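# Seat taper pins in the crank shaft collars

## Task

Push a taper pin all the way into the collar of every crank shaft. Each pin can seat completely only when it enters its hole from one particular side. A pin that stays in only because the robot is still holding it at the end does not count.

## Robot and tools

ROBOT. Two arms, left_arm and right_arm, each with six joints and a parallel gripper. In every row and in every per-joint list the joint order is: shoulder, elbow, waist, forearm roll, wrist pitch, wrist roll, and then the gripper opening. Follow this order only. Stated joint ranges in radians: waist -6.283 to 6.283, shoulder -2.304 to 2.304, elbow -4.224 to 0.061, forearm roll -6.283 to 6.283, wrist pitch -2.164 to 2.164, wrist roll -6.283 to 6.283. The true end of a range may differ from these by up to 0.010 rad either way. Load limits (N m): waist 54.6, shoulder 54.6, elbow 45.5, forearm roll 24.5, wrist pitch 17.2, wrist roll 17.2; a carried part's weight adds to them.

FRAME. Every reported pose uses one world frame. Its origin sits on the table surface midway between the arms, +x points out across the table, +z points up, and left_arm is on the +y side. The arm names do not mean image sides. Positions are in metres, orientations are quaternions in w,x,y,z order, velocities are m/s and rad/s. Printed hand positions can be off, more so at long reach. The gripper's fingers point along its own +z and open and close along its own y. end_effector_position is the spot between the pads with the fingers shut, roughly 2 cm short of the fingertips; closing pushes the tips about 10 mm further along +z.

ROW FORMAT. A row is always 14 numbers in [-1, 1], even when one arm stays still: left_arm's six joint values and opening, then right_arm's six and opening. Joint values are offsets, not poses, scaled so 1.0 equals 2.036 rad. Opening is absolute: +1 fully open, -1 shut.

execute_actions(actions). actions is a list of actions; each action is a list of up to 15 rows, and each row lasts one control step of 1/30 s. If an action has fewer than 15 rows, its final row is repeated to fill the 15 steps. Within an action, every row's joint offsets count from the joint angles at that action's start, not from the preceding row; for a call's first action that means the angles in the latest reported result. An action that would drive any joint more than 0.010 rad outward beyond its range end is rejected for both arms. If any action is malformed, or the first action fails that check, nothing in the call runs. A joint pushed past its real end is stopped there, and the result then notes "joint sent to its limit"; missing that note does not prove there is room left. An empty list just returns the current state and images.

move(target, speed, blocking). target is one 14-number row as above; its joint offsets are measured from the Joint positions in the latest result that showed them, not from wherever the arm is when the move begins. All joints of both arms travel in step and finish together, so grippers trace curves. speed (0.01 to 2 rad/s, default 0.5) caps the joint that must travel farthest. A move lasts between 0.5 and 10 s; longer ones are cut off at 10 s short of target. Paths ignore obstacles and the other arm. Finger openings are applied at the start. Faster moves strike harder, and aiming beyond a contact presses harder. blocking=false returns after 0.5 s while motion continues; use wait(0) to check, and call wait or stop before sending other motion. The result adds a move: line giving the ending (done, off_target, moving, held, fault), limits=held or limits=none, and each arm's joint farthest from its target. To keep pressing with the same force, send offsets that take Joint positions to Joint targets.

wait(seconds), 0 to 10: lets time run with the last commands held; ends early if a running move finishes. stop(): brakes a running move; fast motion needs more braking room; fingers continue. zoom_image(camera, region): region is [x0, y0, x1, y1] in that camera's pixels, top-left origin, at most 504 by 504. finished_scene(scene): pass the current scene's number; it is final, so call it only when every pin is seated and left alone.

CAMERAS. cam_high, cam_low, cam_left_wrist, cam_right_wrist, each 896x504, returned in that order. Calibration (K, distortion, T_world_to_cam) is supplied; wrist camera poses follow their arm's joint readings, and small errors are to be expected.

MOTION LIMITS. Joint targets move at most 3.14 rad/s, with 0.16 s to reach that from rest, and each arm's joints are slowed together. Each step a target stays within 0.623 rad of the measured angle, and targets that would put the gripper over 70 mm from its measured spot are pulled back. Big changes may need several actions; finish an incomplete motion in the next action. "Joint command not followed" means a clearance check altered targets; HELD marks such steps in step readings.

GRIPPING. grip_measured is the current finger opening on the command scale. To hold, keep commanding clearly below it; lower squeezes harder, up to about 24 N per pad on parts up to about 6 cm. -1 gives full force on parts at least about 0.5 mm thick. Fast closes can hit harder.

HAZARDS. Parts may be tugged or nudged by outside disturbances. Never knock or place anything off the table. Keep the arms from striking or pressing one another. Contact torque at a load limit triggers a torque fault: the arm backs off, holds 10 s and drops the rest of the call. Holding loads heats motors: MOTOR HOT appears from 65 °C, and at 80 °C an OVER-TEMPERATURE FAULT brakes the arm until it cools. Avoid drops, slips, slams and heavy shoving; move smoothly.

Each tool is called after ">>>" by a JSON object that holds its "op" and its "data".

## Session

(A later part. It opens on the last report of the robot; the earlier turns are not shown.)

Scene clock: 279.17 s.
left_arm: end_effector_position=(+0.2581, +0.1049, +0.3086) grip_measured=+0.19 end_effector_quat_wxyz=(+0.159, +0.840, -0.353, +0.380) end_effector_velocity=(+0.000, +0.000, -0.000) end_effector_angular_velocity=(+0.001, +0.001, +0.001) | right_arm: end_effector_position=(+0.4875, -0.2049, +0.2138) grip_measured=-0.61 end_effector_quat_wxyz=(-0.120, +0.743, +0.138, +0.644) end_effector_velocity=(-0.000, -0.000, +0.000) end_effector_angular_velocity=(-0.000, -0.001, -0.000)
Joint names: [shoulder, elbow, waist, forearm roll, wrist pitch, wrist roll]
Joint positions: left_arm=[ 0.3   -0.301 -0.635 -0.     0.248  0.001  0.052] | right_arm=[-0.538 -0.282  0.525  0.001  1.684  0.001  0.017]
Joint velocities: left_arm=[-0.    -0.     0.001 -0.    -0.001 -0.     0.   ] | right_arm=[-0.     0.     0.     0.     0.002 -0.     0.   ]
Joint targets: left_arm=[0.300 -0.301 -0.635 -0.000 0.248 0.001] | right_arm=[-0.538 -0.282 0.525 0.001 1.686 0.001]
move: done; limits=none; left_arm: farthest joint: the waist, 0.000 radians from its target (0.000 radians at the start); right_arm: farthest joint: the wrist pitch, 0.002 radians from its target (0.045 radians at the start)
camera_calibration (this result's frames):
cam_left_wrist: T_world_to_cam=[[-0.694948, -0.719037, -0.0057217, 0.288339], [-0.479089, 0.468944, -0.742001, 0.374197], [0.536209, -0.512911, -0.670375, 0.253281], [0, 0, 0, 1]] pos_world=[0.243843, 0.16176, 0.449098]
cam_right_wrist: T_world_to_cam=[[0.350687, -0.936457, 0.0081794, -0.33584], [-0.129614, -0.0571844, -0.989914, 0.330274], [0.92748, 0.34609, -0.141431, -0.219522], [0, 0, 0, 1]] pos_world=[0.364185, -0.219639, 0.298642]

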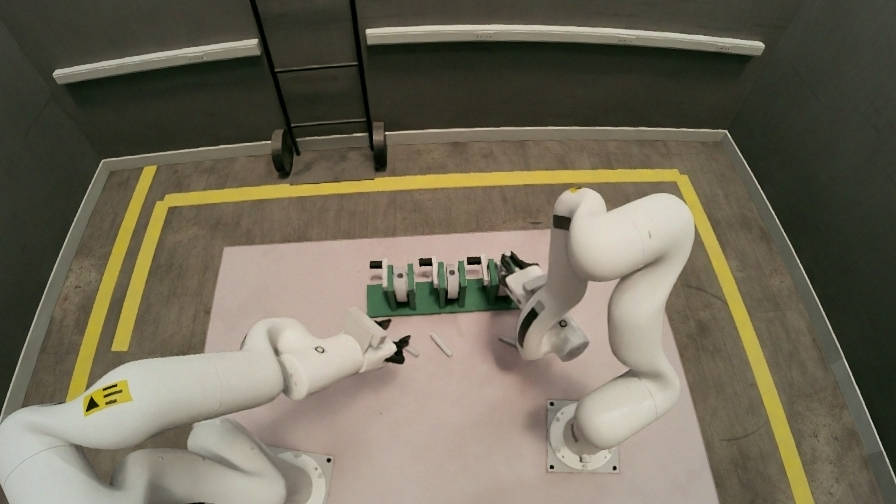

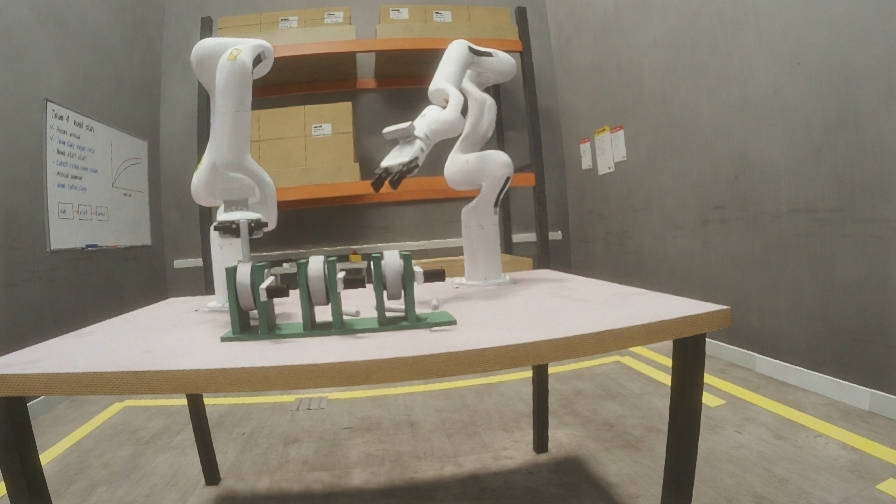

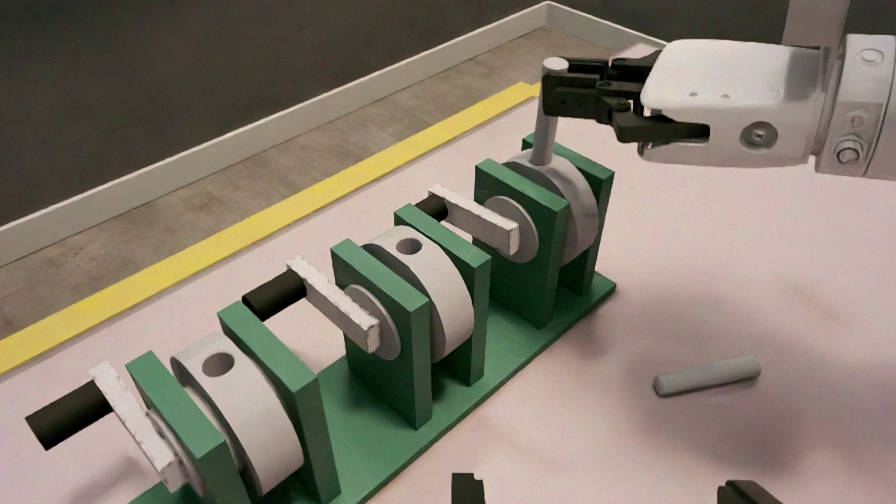

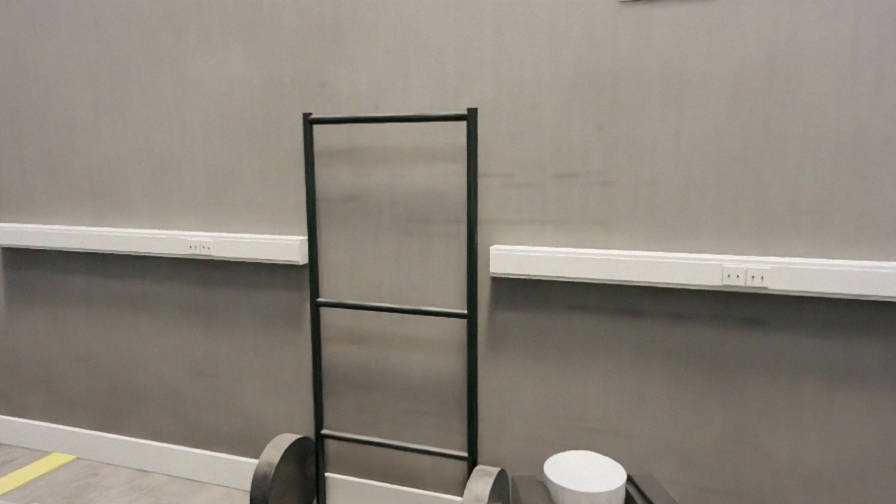

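In.

>>> {"op": "move", "data": {"target": [0,0,0,0,0,0,0.2,-0.033,-0.012,0,0,0.022,0,-1], "speed": 0.04}}

>>> {"op": "move", "data": {"target": [0,0,0,0,0,0,0.2,0,0,0,0,0,0,-0.2]}}

>>> {"op": "move", "data": {"target": [0,0,0,0,0,0,0.2,0.27,-0.1,0,0,-0.3,0,0]}}

Scene clock: 293.53 s.
left_arm: end_effector_position=(+0.2581, +0.1049, +0.3086) grip_measured=+0.19 end_effector_quat_wxyz=(+0.159, +0.840, -0.353, +0.380) end_effector_velocity=(-0.000, -0.000, +0.000) end_effector_angular_velocity=(-0.001, -0.000, -0.001) | right_arm: end_effector_position=(+0.4898, -0.2039, +0.1985) grip_measured=-0.61 end_effector_quat_wxyz=(-0.120, +0.743, +0.138, +0.644) end_effector_velocity=(+0.001, -0.000, +0.000) end_effector_angular_velocity=(-0.000, -0.001, -0.001)
Joint names: [shoulder, elbow, waist, forearm roll, wrist pitch, wrist roll]
Joint positions: left_arm=[ 0.3   -0.301 -0.635 -0.     0.248  0.001  0.052] | right_arm=[-0.606 -0.306  0.526  0.001  1.728  0.001  0.017]
Joint velocities: left_arm=[ 0.     0.    -0.001 -0.001  0.     0.    -0.   ] | right_arm=[ 0.    -0.001 -0.     0.001 -0.001 -0.     0.   ]
Joint targets: left_arm=[0.300 -0.301 -0.635 -0.000 0.248 0.001] | right_arm=[-0.605 -0.306 0.525 0.001 1.729 0.001]
move: done; limits=none; left_arm: farthest joint: the waist, 0.000 radians from its target (0.000 radians at the start); right_arm: farthest joint: the waist, 0.001 radians from its target (0.000 radians at the start)
camera_calibration (this result's frames):
cam_left_wrist: T_world_to_cam=[[-0.694948, -0.719037, -0.00572171, 0.288339], [-0.479089, 0.468944, -0.742001, 0.374198], [0.536209, -0.512911, -0.670375, 0.253281], [0, 0, 0, 1]] pos_world=[0.243843, 0.16176, 0.449098]
cam_right_wrist: T_world_to_cam=[[0.350853, -0.936395, 0.00812774, -0.335684], [-0.1294, -0.0570769, -0.989948, 0.315333], [0.927447, 0.346274, -0.141195, -0.224184], [0, 0, 0, 1]] pos_world=[0.366498, -0.218706, 0.283238]

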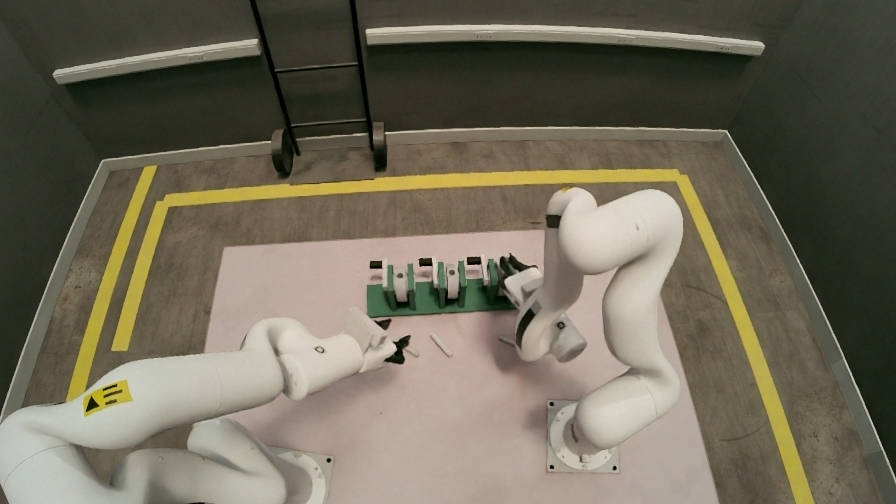

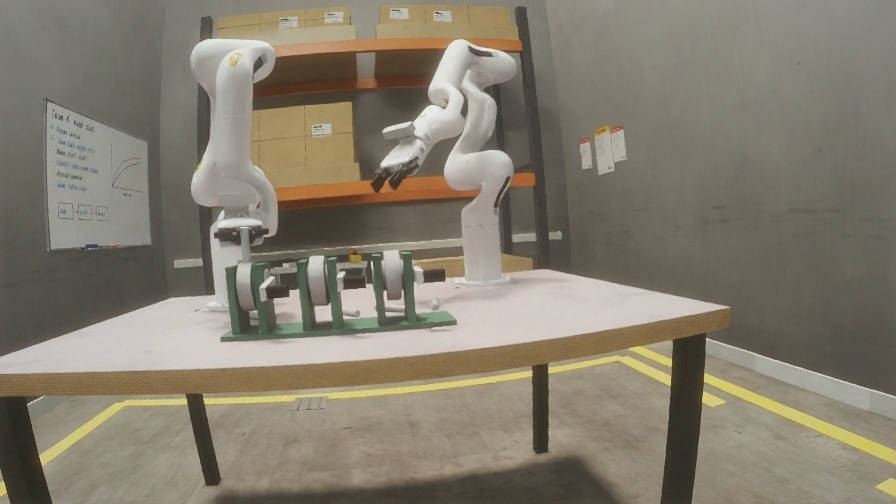

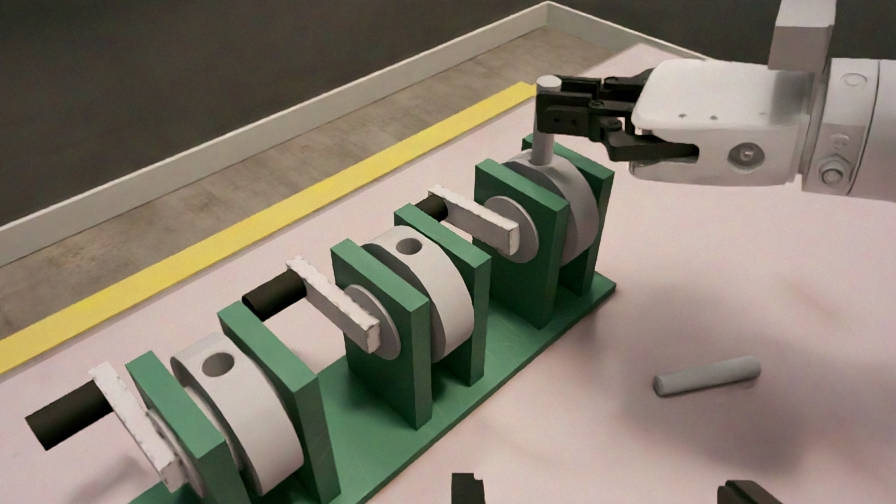

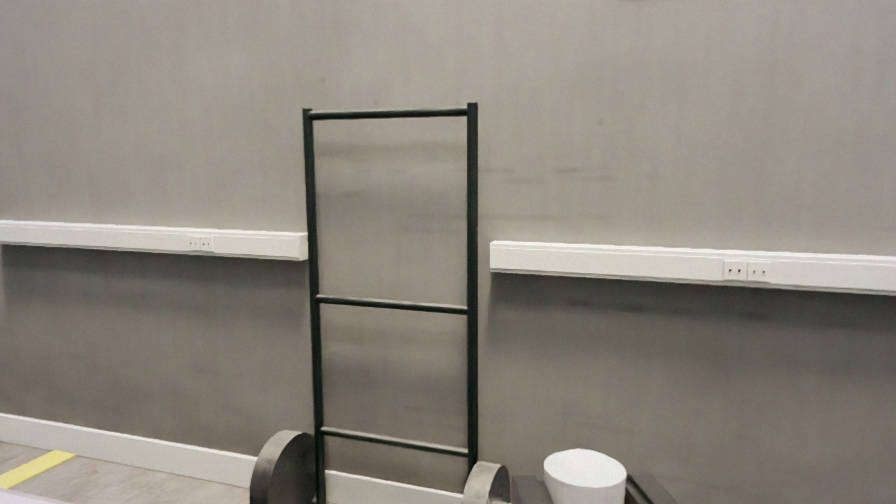

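Scene clock: 294.07 s.
left_arm: end_effector_position=(+0.2581, +0.1049, +0.3086) grip_measured=+0.19 end_effector_quat_wxyz=(+0.159, +0.840, -0.353, +0.380) end_effector_velocity=(+0.000, -0.000, -0.000) end_effector_angular_velocity=(+0.000, -0.000, -0.000) | right_arm: end_effector_position=(+0.4898, -0.2040, +0.1983) grip_measured=-0.21 end_effector_quat_wxyz=(-0.120, +0.743, +0.138, +0.643) end_effector_velocity=(+0.001, +0.000, +0.001) end_effector_angular_velocity=(+0.002, -0.004, +0.000)
Joint names: [shoulder, elbow, waist, forearm roll, wrist pitch, wrist roll]
Joint positions: left_arm=[ 0.3   -0.301 -0.635 -0.     0.248  0.001  0.052] | right_arm=[-0.606 -0.306  0.525  0.001  1.727  0.001  0.035]
Joint velocities: left_arm=[-0.001  0.     0.     0.001  0.001 -0.     0.   ] | right_arm=[-0.    -0.001 -0.001 -0.001  0.004  0.     0.   ]
Joint targets: left_arm=[0.300 -0.301 -0.635 -0.000 0.248 0.001] | right_arm=[-0.606 -0.306 0.526 0.001 1.728 0.001]
move: done; limits=none; left_arm: farthest joint: the waist, 0.000 radians from its target (0.000 radians at the start); right_arm: farthest joint: the waist, 0.001 radians from its target (0.000 radians at the start)
camera_calibration (this result's frames):
cam_left_wrist: T_world_to_cam=[[-0.694948, -0.719037, -0.00572168, 0.288339], [-0.479089, 0.468944, -0.742001, 0.374198], [0.536209, -0.512911, -0.670375, 0.253281], [0, 0, 0, 1]] pos_world=[0.243844, 0.16176, 0.449098]
cam_right_wrist: T_world_to_cam=[[0.35078, -0.936422, 0.00820032, -0.335698], [-0.129924, -0.0573375, -0.989865, 0.315346], [0.927401, 0.346159, -0.141777, -0.224007], [0, 0, 0, 1]] pos_world=[0.366472, -0.218732, 0.283144]

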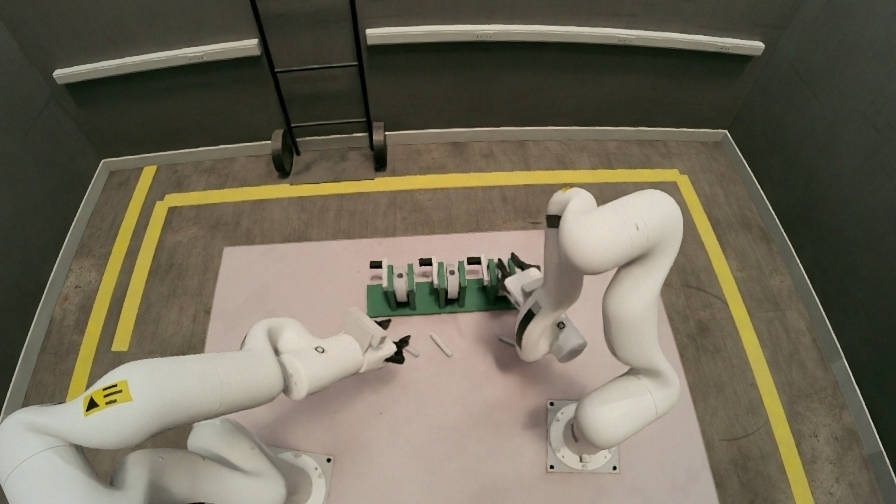

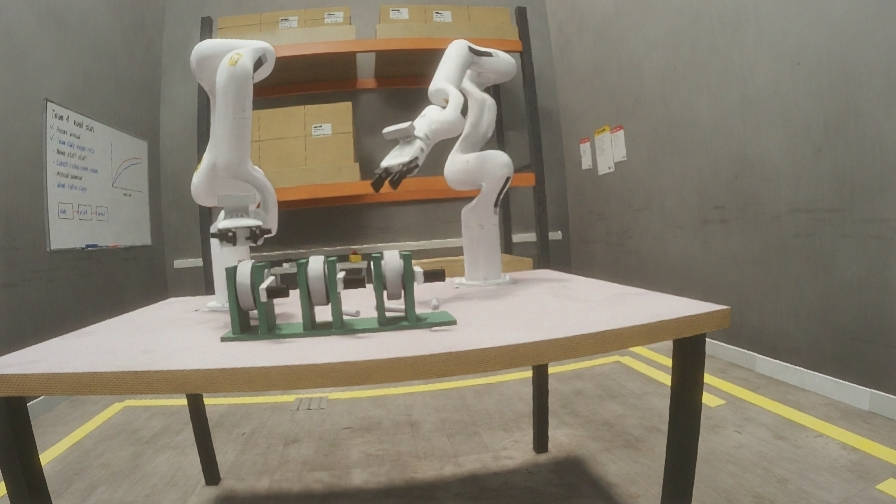

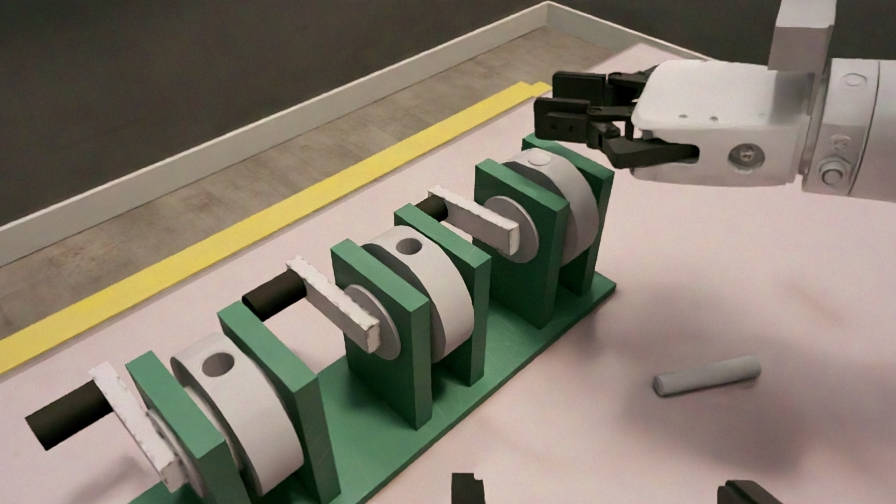

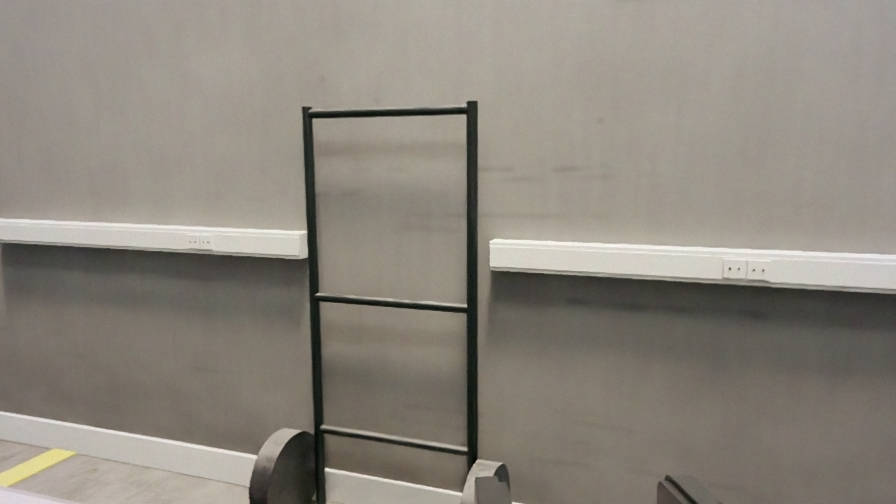

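Scene clock: 295.73 s.
left_arm: end_effector_position=(+0.2581, +0.1049, +0.3086) grip_measured=+0.19 end_effector_quat_wxyz=(+0.159, +0.840, -0.353, +0.380) end_effector_velocity=(-0.000, +0.000, -0.000) end_effector_angular_velocity=(+0.000, +0.001, +0.001) | right_arm: end_effector_position=(+0.5889, -0.1656, +0.4352) grip_measured=-0.01 end_effector_quat_wxyz=(-0.130, +0.696, +0.129, +0.694) end_effector_velocity=(-0.000, +0.001, +0.002) end_effector_angular_velocity=(+0.001, -0.002, +0.002)
Joint names: [shoulder, elbow, waist, forearm roll, wrist pitch, wrist roll]
Joint positions: left_arm=[ 0.3   -0.301 -0.635 -0.     0.248  0.001  0.052] | right_arm=[-0.057 -0.509  0.525  0.001  1.117  0.001  0.044]
Joint velocities: left_arm=[-0.    -0.    -0.    -0.001 -0.001 -0.     0.   ] | right_arm=[ 0.002 -0.001  0.002 -0.    -0.001  0.     0.   ]
Joint targets: left_arm=[0.300 -0.301 -0.635 -0.000 0.248 0.001] | right_arm=[-0.056 -0.509 0.525 0.001 1.117 0.001]
move: done; limits=none; left_arm: farthest joint: the waist, 0.000 radians from its target (0.000 radians at the start); right_arm: farthest joint: the elbow, 0.001 radians from its target (0.204 radians at the start)
camera_calibration (this result's frames):
cam_left_wrist: T_world_to_cam=[[-0.694948, -0.719037, -0.0057217, 0.288339], [-0.479089, 0.468944, -0.742001, 0.374198], [0.536209, -0.512911, -0.670375, 0.253281], [0, 0, 0, 1]] pos_world=[0.243843, 0.16176, 0.449098]
cam_right_wrist: T_world_to_cam=[[0.349864, -0.93678, 0.0061575, -0.335113], [0.00152043, -0.00600508, -0.999981, 0.500411], [0.936799, 0.349866, -0.000676652, -0.36194], [0, 0, 0, 1]] pos_world=[0.455548, -0.184291, 0.50222]

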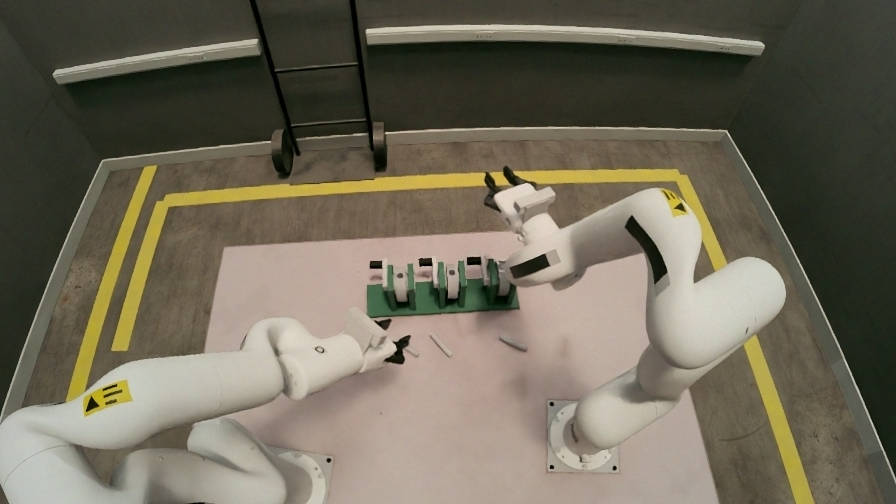

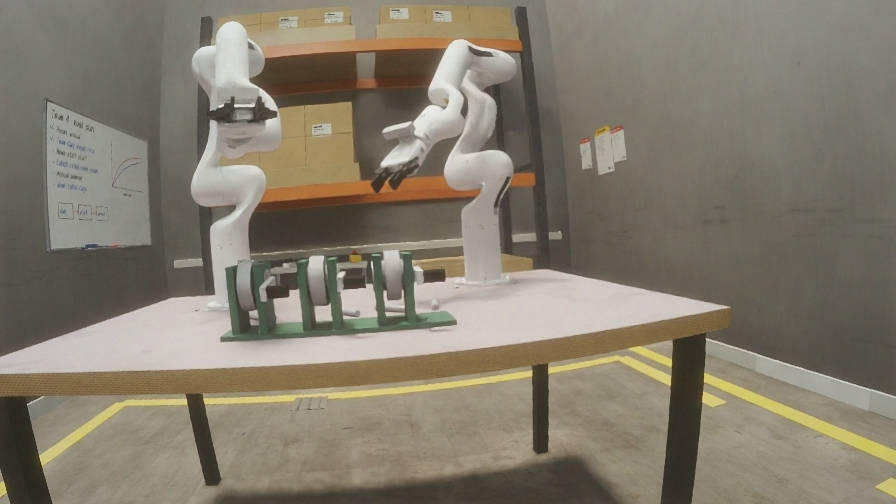

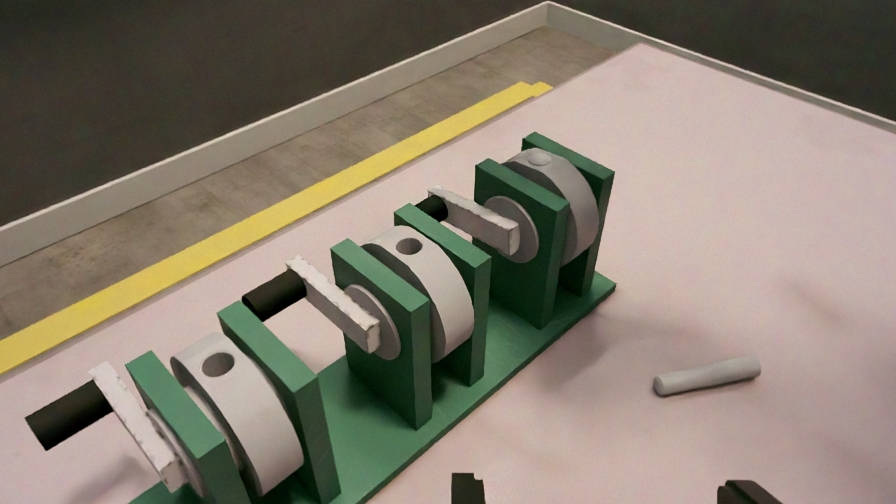

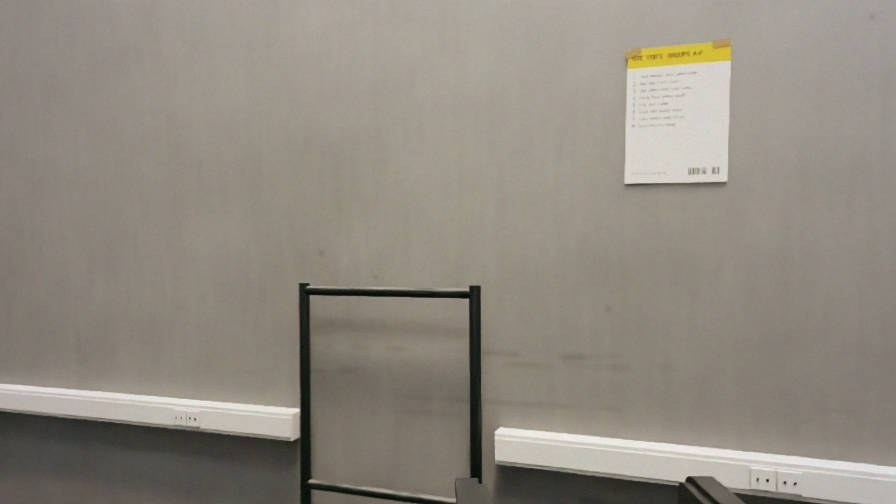

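>>> {"op": "move", "data": {"target": [0,0,0,0,0,0,0.2,0.028,0.052,0.036,0,-0.74,1,0], "speed": 0.9}}

>>> {"op": "move", "data": {"target": [0,0,0,0,0,0,0.2,-0.121,0,0,0,0.114,0.258,0]}}

Scene clock: 311.70 s.
left_arm: end_effector_position=(+0.2581, +0.1049, +0.3086) grip_measured=+0.19 end_effector_quat_wxyz=(+0.159, +0.840, -0.353, +0.380) end_effector_velocity=(-0.000, +0.000, -0.001) end_effector_angular_velocity=(+0.002, +0.001, -0.001) | right_arm: end_effector_position=(+0.3195, -0.2454, +0.1766) grip_measured=-0.01 end_effector_quat_wxyz=(-0.007, +0.699, -0.715, +0.002) end_effector_velocity=(+0.000, -0.000, +0.000) end_effector_angular_velocity=(-0.000, +0.000, -0.001)
Joint names: [shoulder, elbow, waist, forearm roll, wrist pitch, wrist roll]
Joint positions: left_arm=[ 0.3   -0.301 -0.635 -0.     0.248  0.001  0.052] | right_arm=[ 0.    -0.403  0.599  0.001 -0.389  2.036  0.044]
Joint velocities: left_arm=[-0.001 -0.    -0.     0.    -0.001 -0.    -0.   ] | right_arm=[ 0.001 -0.001 -0.    -0.    -0.002  0.001 -0.   ]
Joint targets: left_arm=[0.300 -0.301 -0.635 -0.000 0.248 0.001] | right_arm=[0.000 -0.403 0.599 0.001 -0.390 2.037]
move: done; limits=none; left_arm: farthest joint: the waist, 0.000 radians from its target (0.000 radians at the start); right_arm: farthest joint: the waist, 0.000 radians from its target (0.073 radians at the start)
camera_calibration (this result's frames):
cam_left_wrist: T_world_to_cam=[[-0.694948, -0.719037, -0.00572159, 0.288339], [-0.47909, 0.468944, -0.742001, 0.374198], [0.536209, -0.512911, -0.670375, 0.253281], [0, 0, 0, 1]] pos_world=[0.243843, 0.16176, 0.449098]
cam_right_wrist: T_world_to_cam=[[-0.999864, 0.0164536, -0.00118427, 0.352404], [0.0164474, 0.999852, 0.00511221, 0.306318], [0.00126821, 0.00509204, -0.999986, 0.308873], [0, 0, 0, 1]] pos_world=[0.346926, -0.313644, 0.30772]

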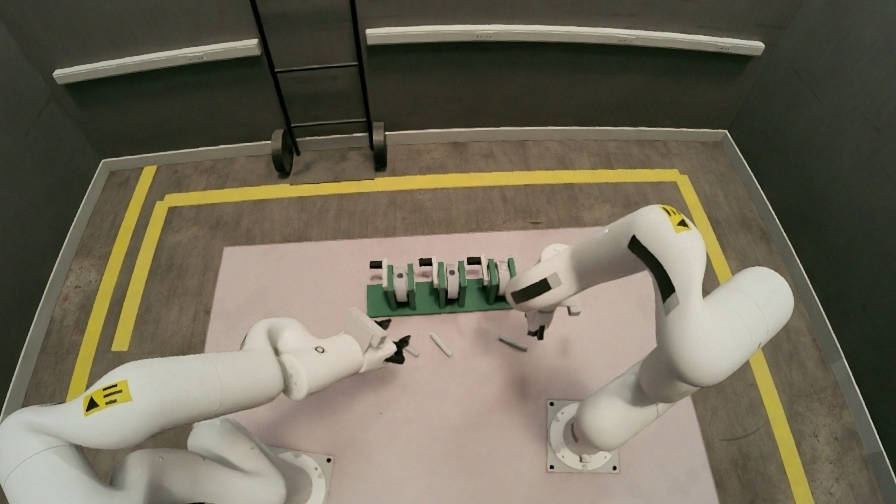

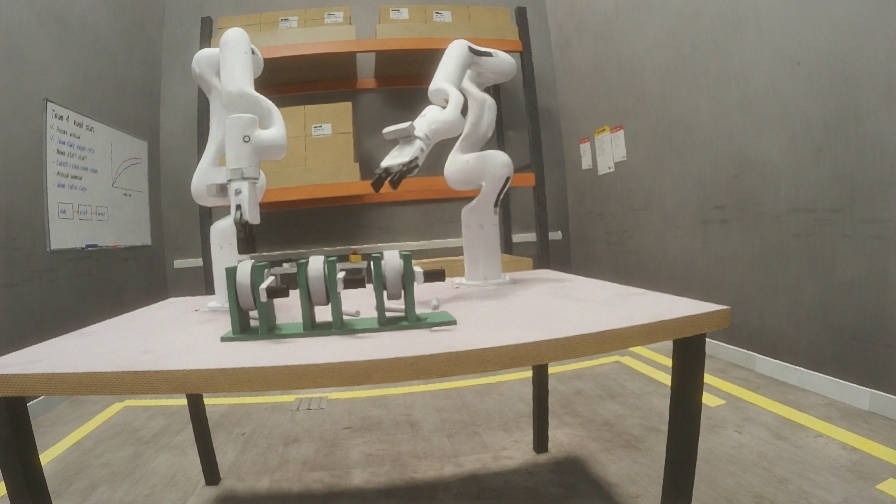

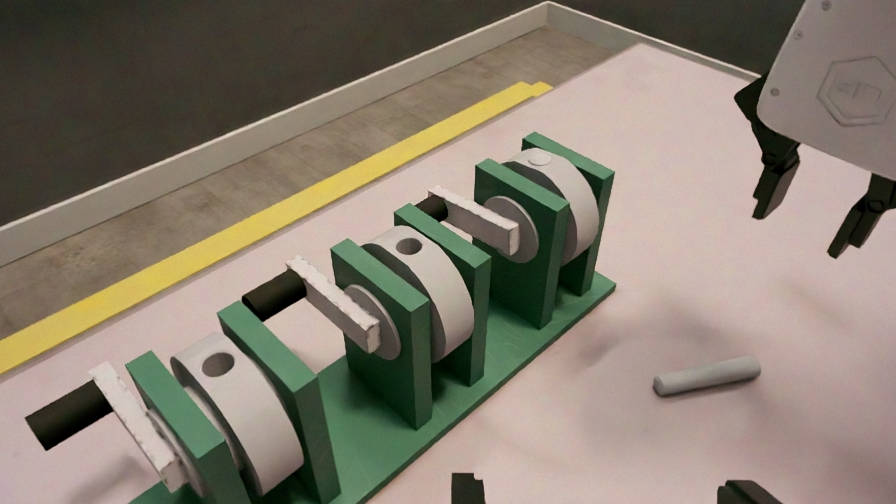

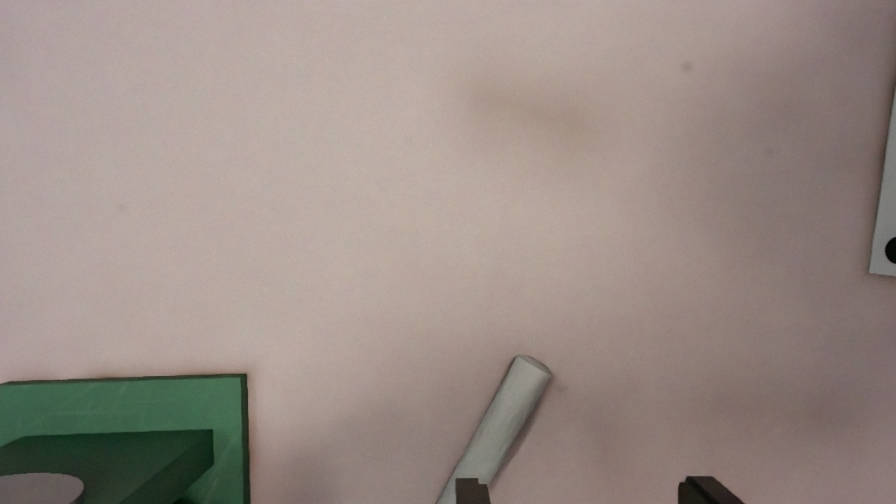

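Scene clock: 313.17 s.
left_arm: end_effector_position=(+0.2581, +0.1049, +0.3086) grip_measured=+0.19 end_effector_quat_wxyz=(+0.159, +0.840, -0.353, +0.380) end_effector_velocity=(+0.000, +0.000, -0.001) end_effector_angular_velocity=(+0.002, +0.001, +0.000) | right_arm: end_effector_position=(+0.3207, -0.2449, +0.1005) grip_measured=-0.01 end_effector_quat_wxyz=(-0.000, -0.489, +0.872, +0.000) end_effector_velocity=(-0.001, -0.001, -0.001) end_effector_angular_velocity=(-0.001, +0.002, -0.002)
Joint names: [shoulder, elbow, waist, forearm roll, wrist pitch, wrist roll]
Joint positions: left_arm=[ 0.3   -0.301 -0.635 -0.     0.248  0.001  0.052] | right_arm=[-0.246 -0.403  0.599  0.001 -0.157  2.561  0.044]
Joint velocities: left_arm=[-0.001  0.     0.     0.    -0.001  0.     0.   ] | right_arm=[-0.002  0.001 -0.001 -0.     0.     0.001  0.   ]
Joint targets: left_arm=[0.300 -0.301 -0.635 -0.000 0.248 0.001] | right_arm=[-0.246 -0.403 0.599 0.001 -0.157 2.562]
move: done; limits=none; left_arm: farthest joint: the waist, 0.000 radians from its target (0.000 radians at the start); right_arm: farthest joint: the shoulder, 0.001 radians from its target (0.247 radians at the start)
camera_calibration (this result's frames):
cam_left_wrist: T_world_to_cam=[[-0.694948, -0.719037, -0.00572157, 0.288339], [-0.47909, 0.468944, -0.742001, 0.374198], [0.536209, -0.512911, -0.670375, 0.253281], [0, 0, 0, 1]] pos_world=[0.243843, 0.16176, 0.449098]
cam_right_wrist: T_world_to_cam=[[-0.856844, 0.515453, 0.011241, 0.42859], [0.515472, 0.856905, -0.00130351, 0.111775], [-0.0103043, 0.00467749, -0.999936, 0.236459], [0, 0, 0, 1]] pos_world=[0.312055, -0.317804, 0.231772]

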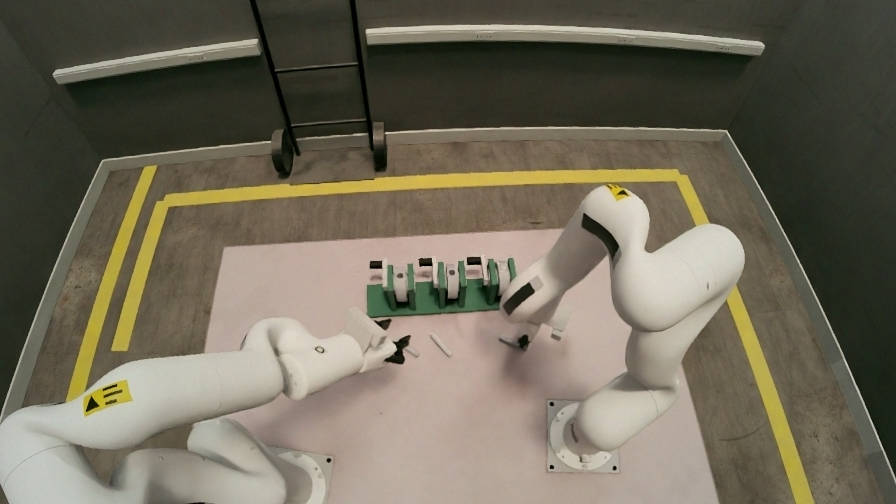

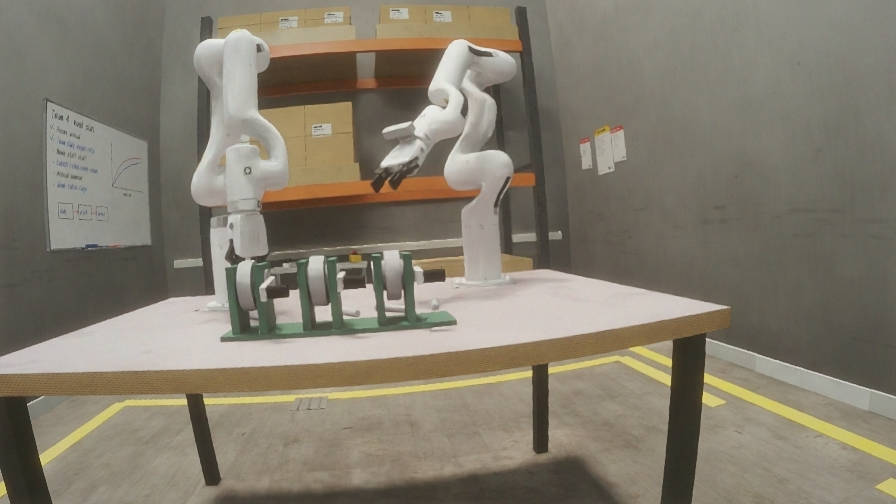

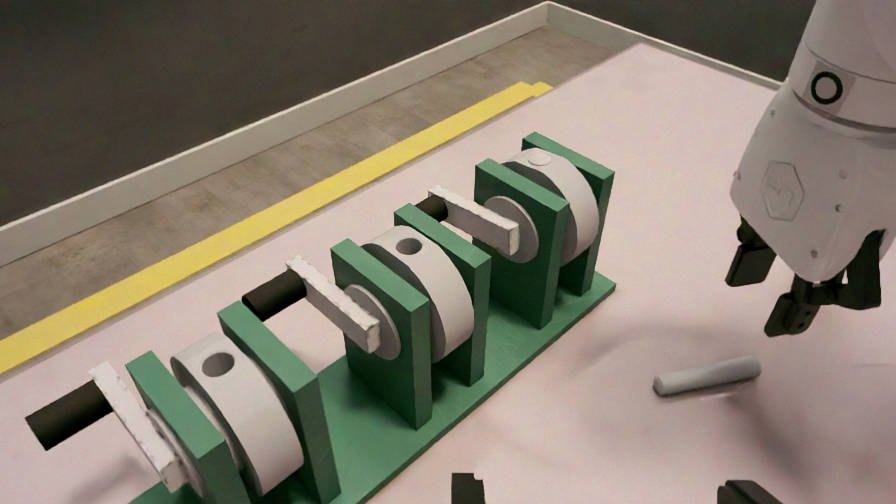

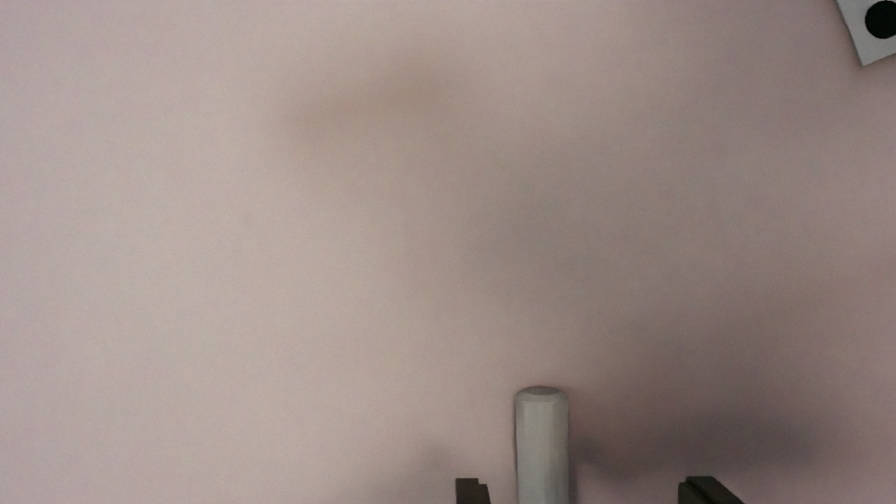

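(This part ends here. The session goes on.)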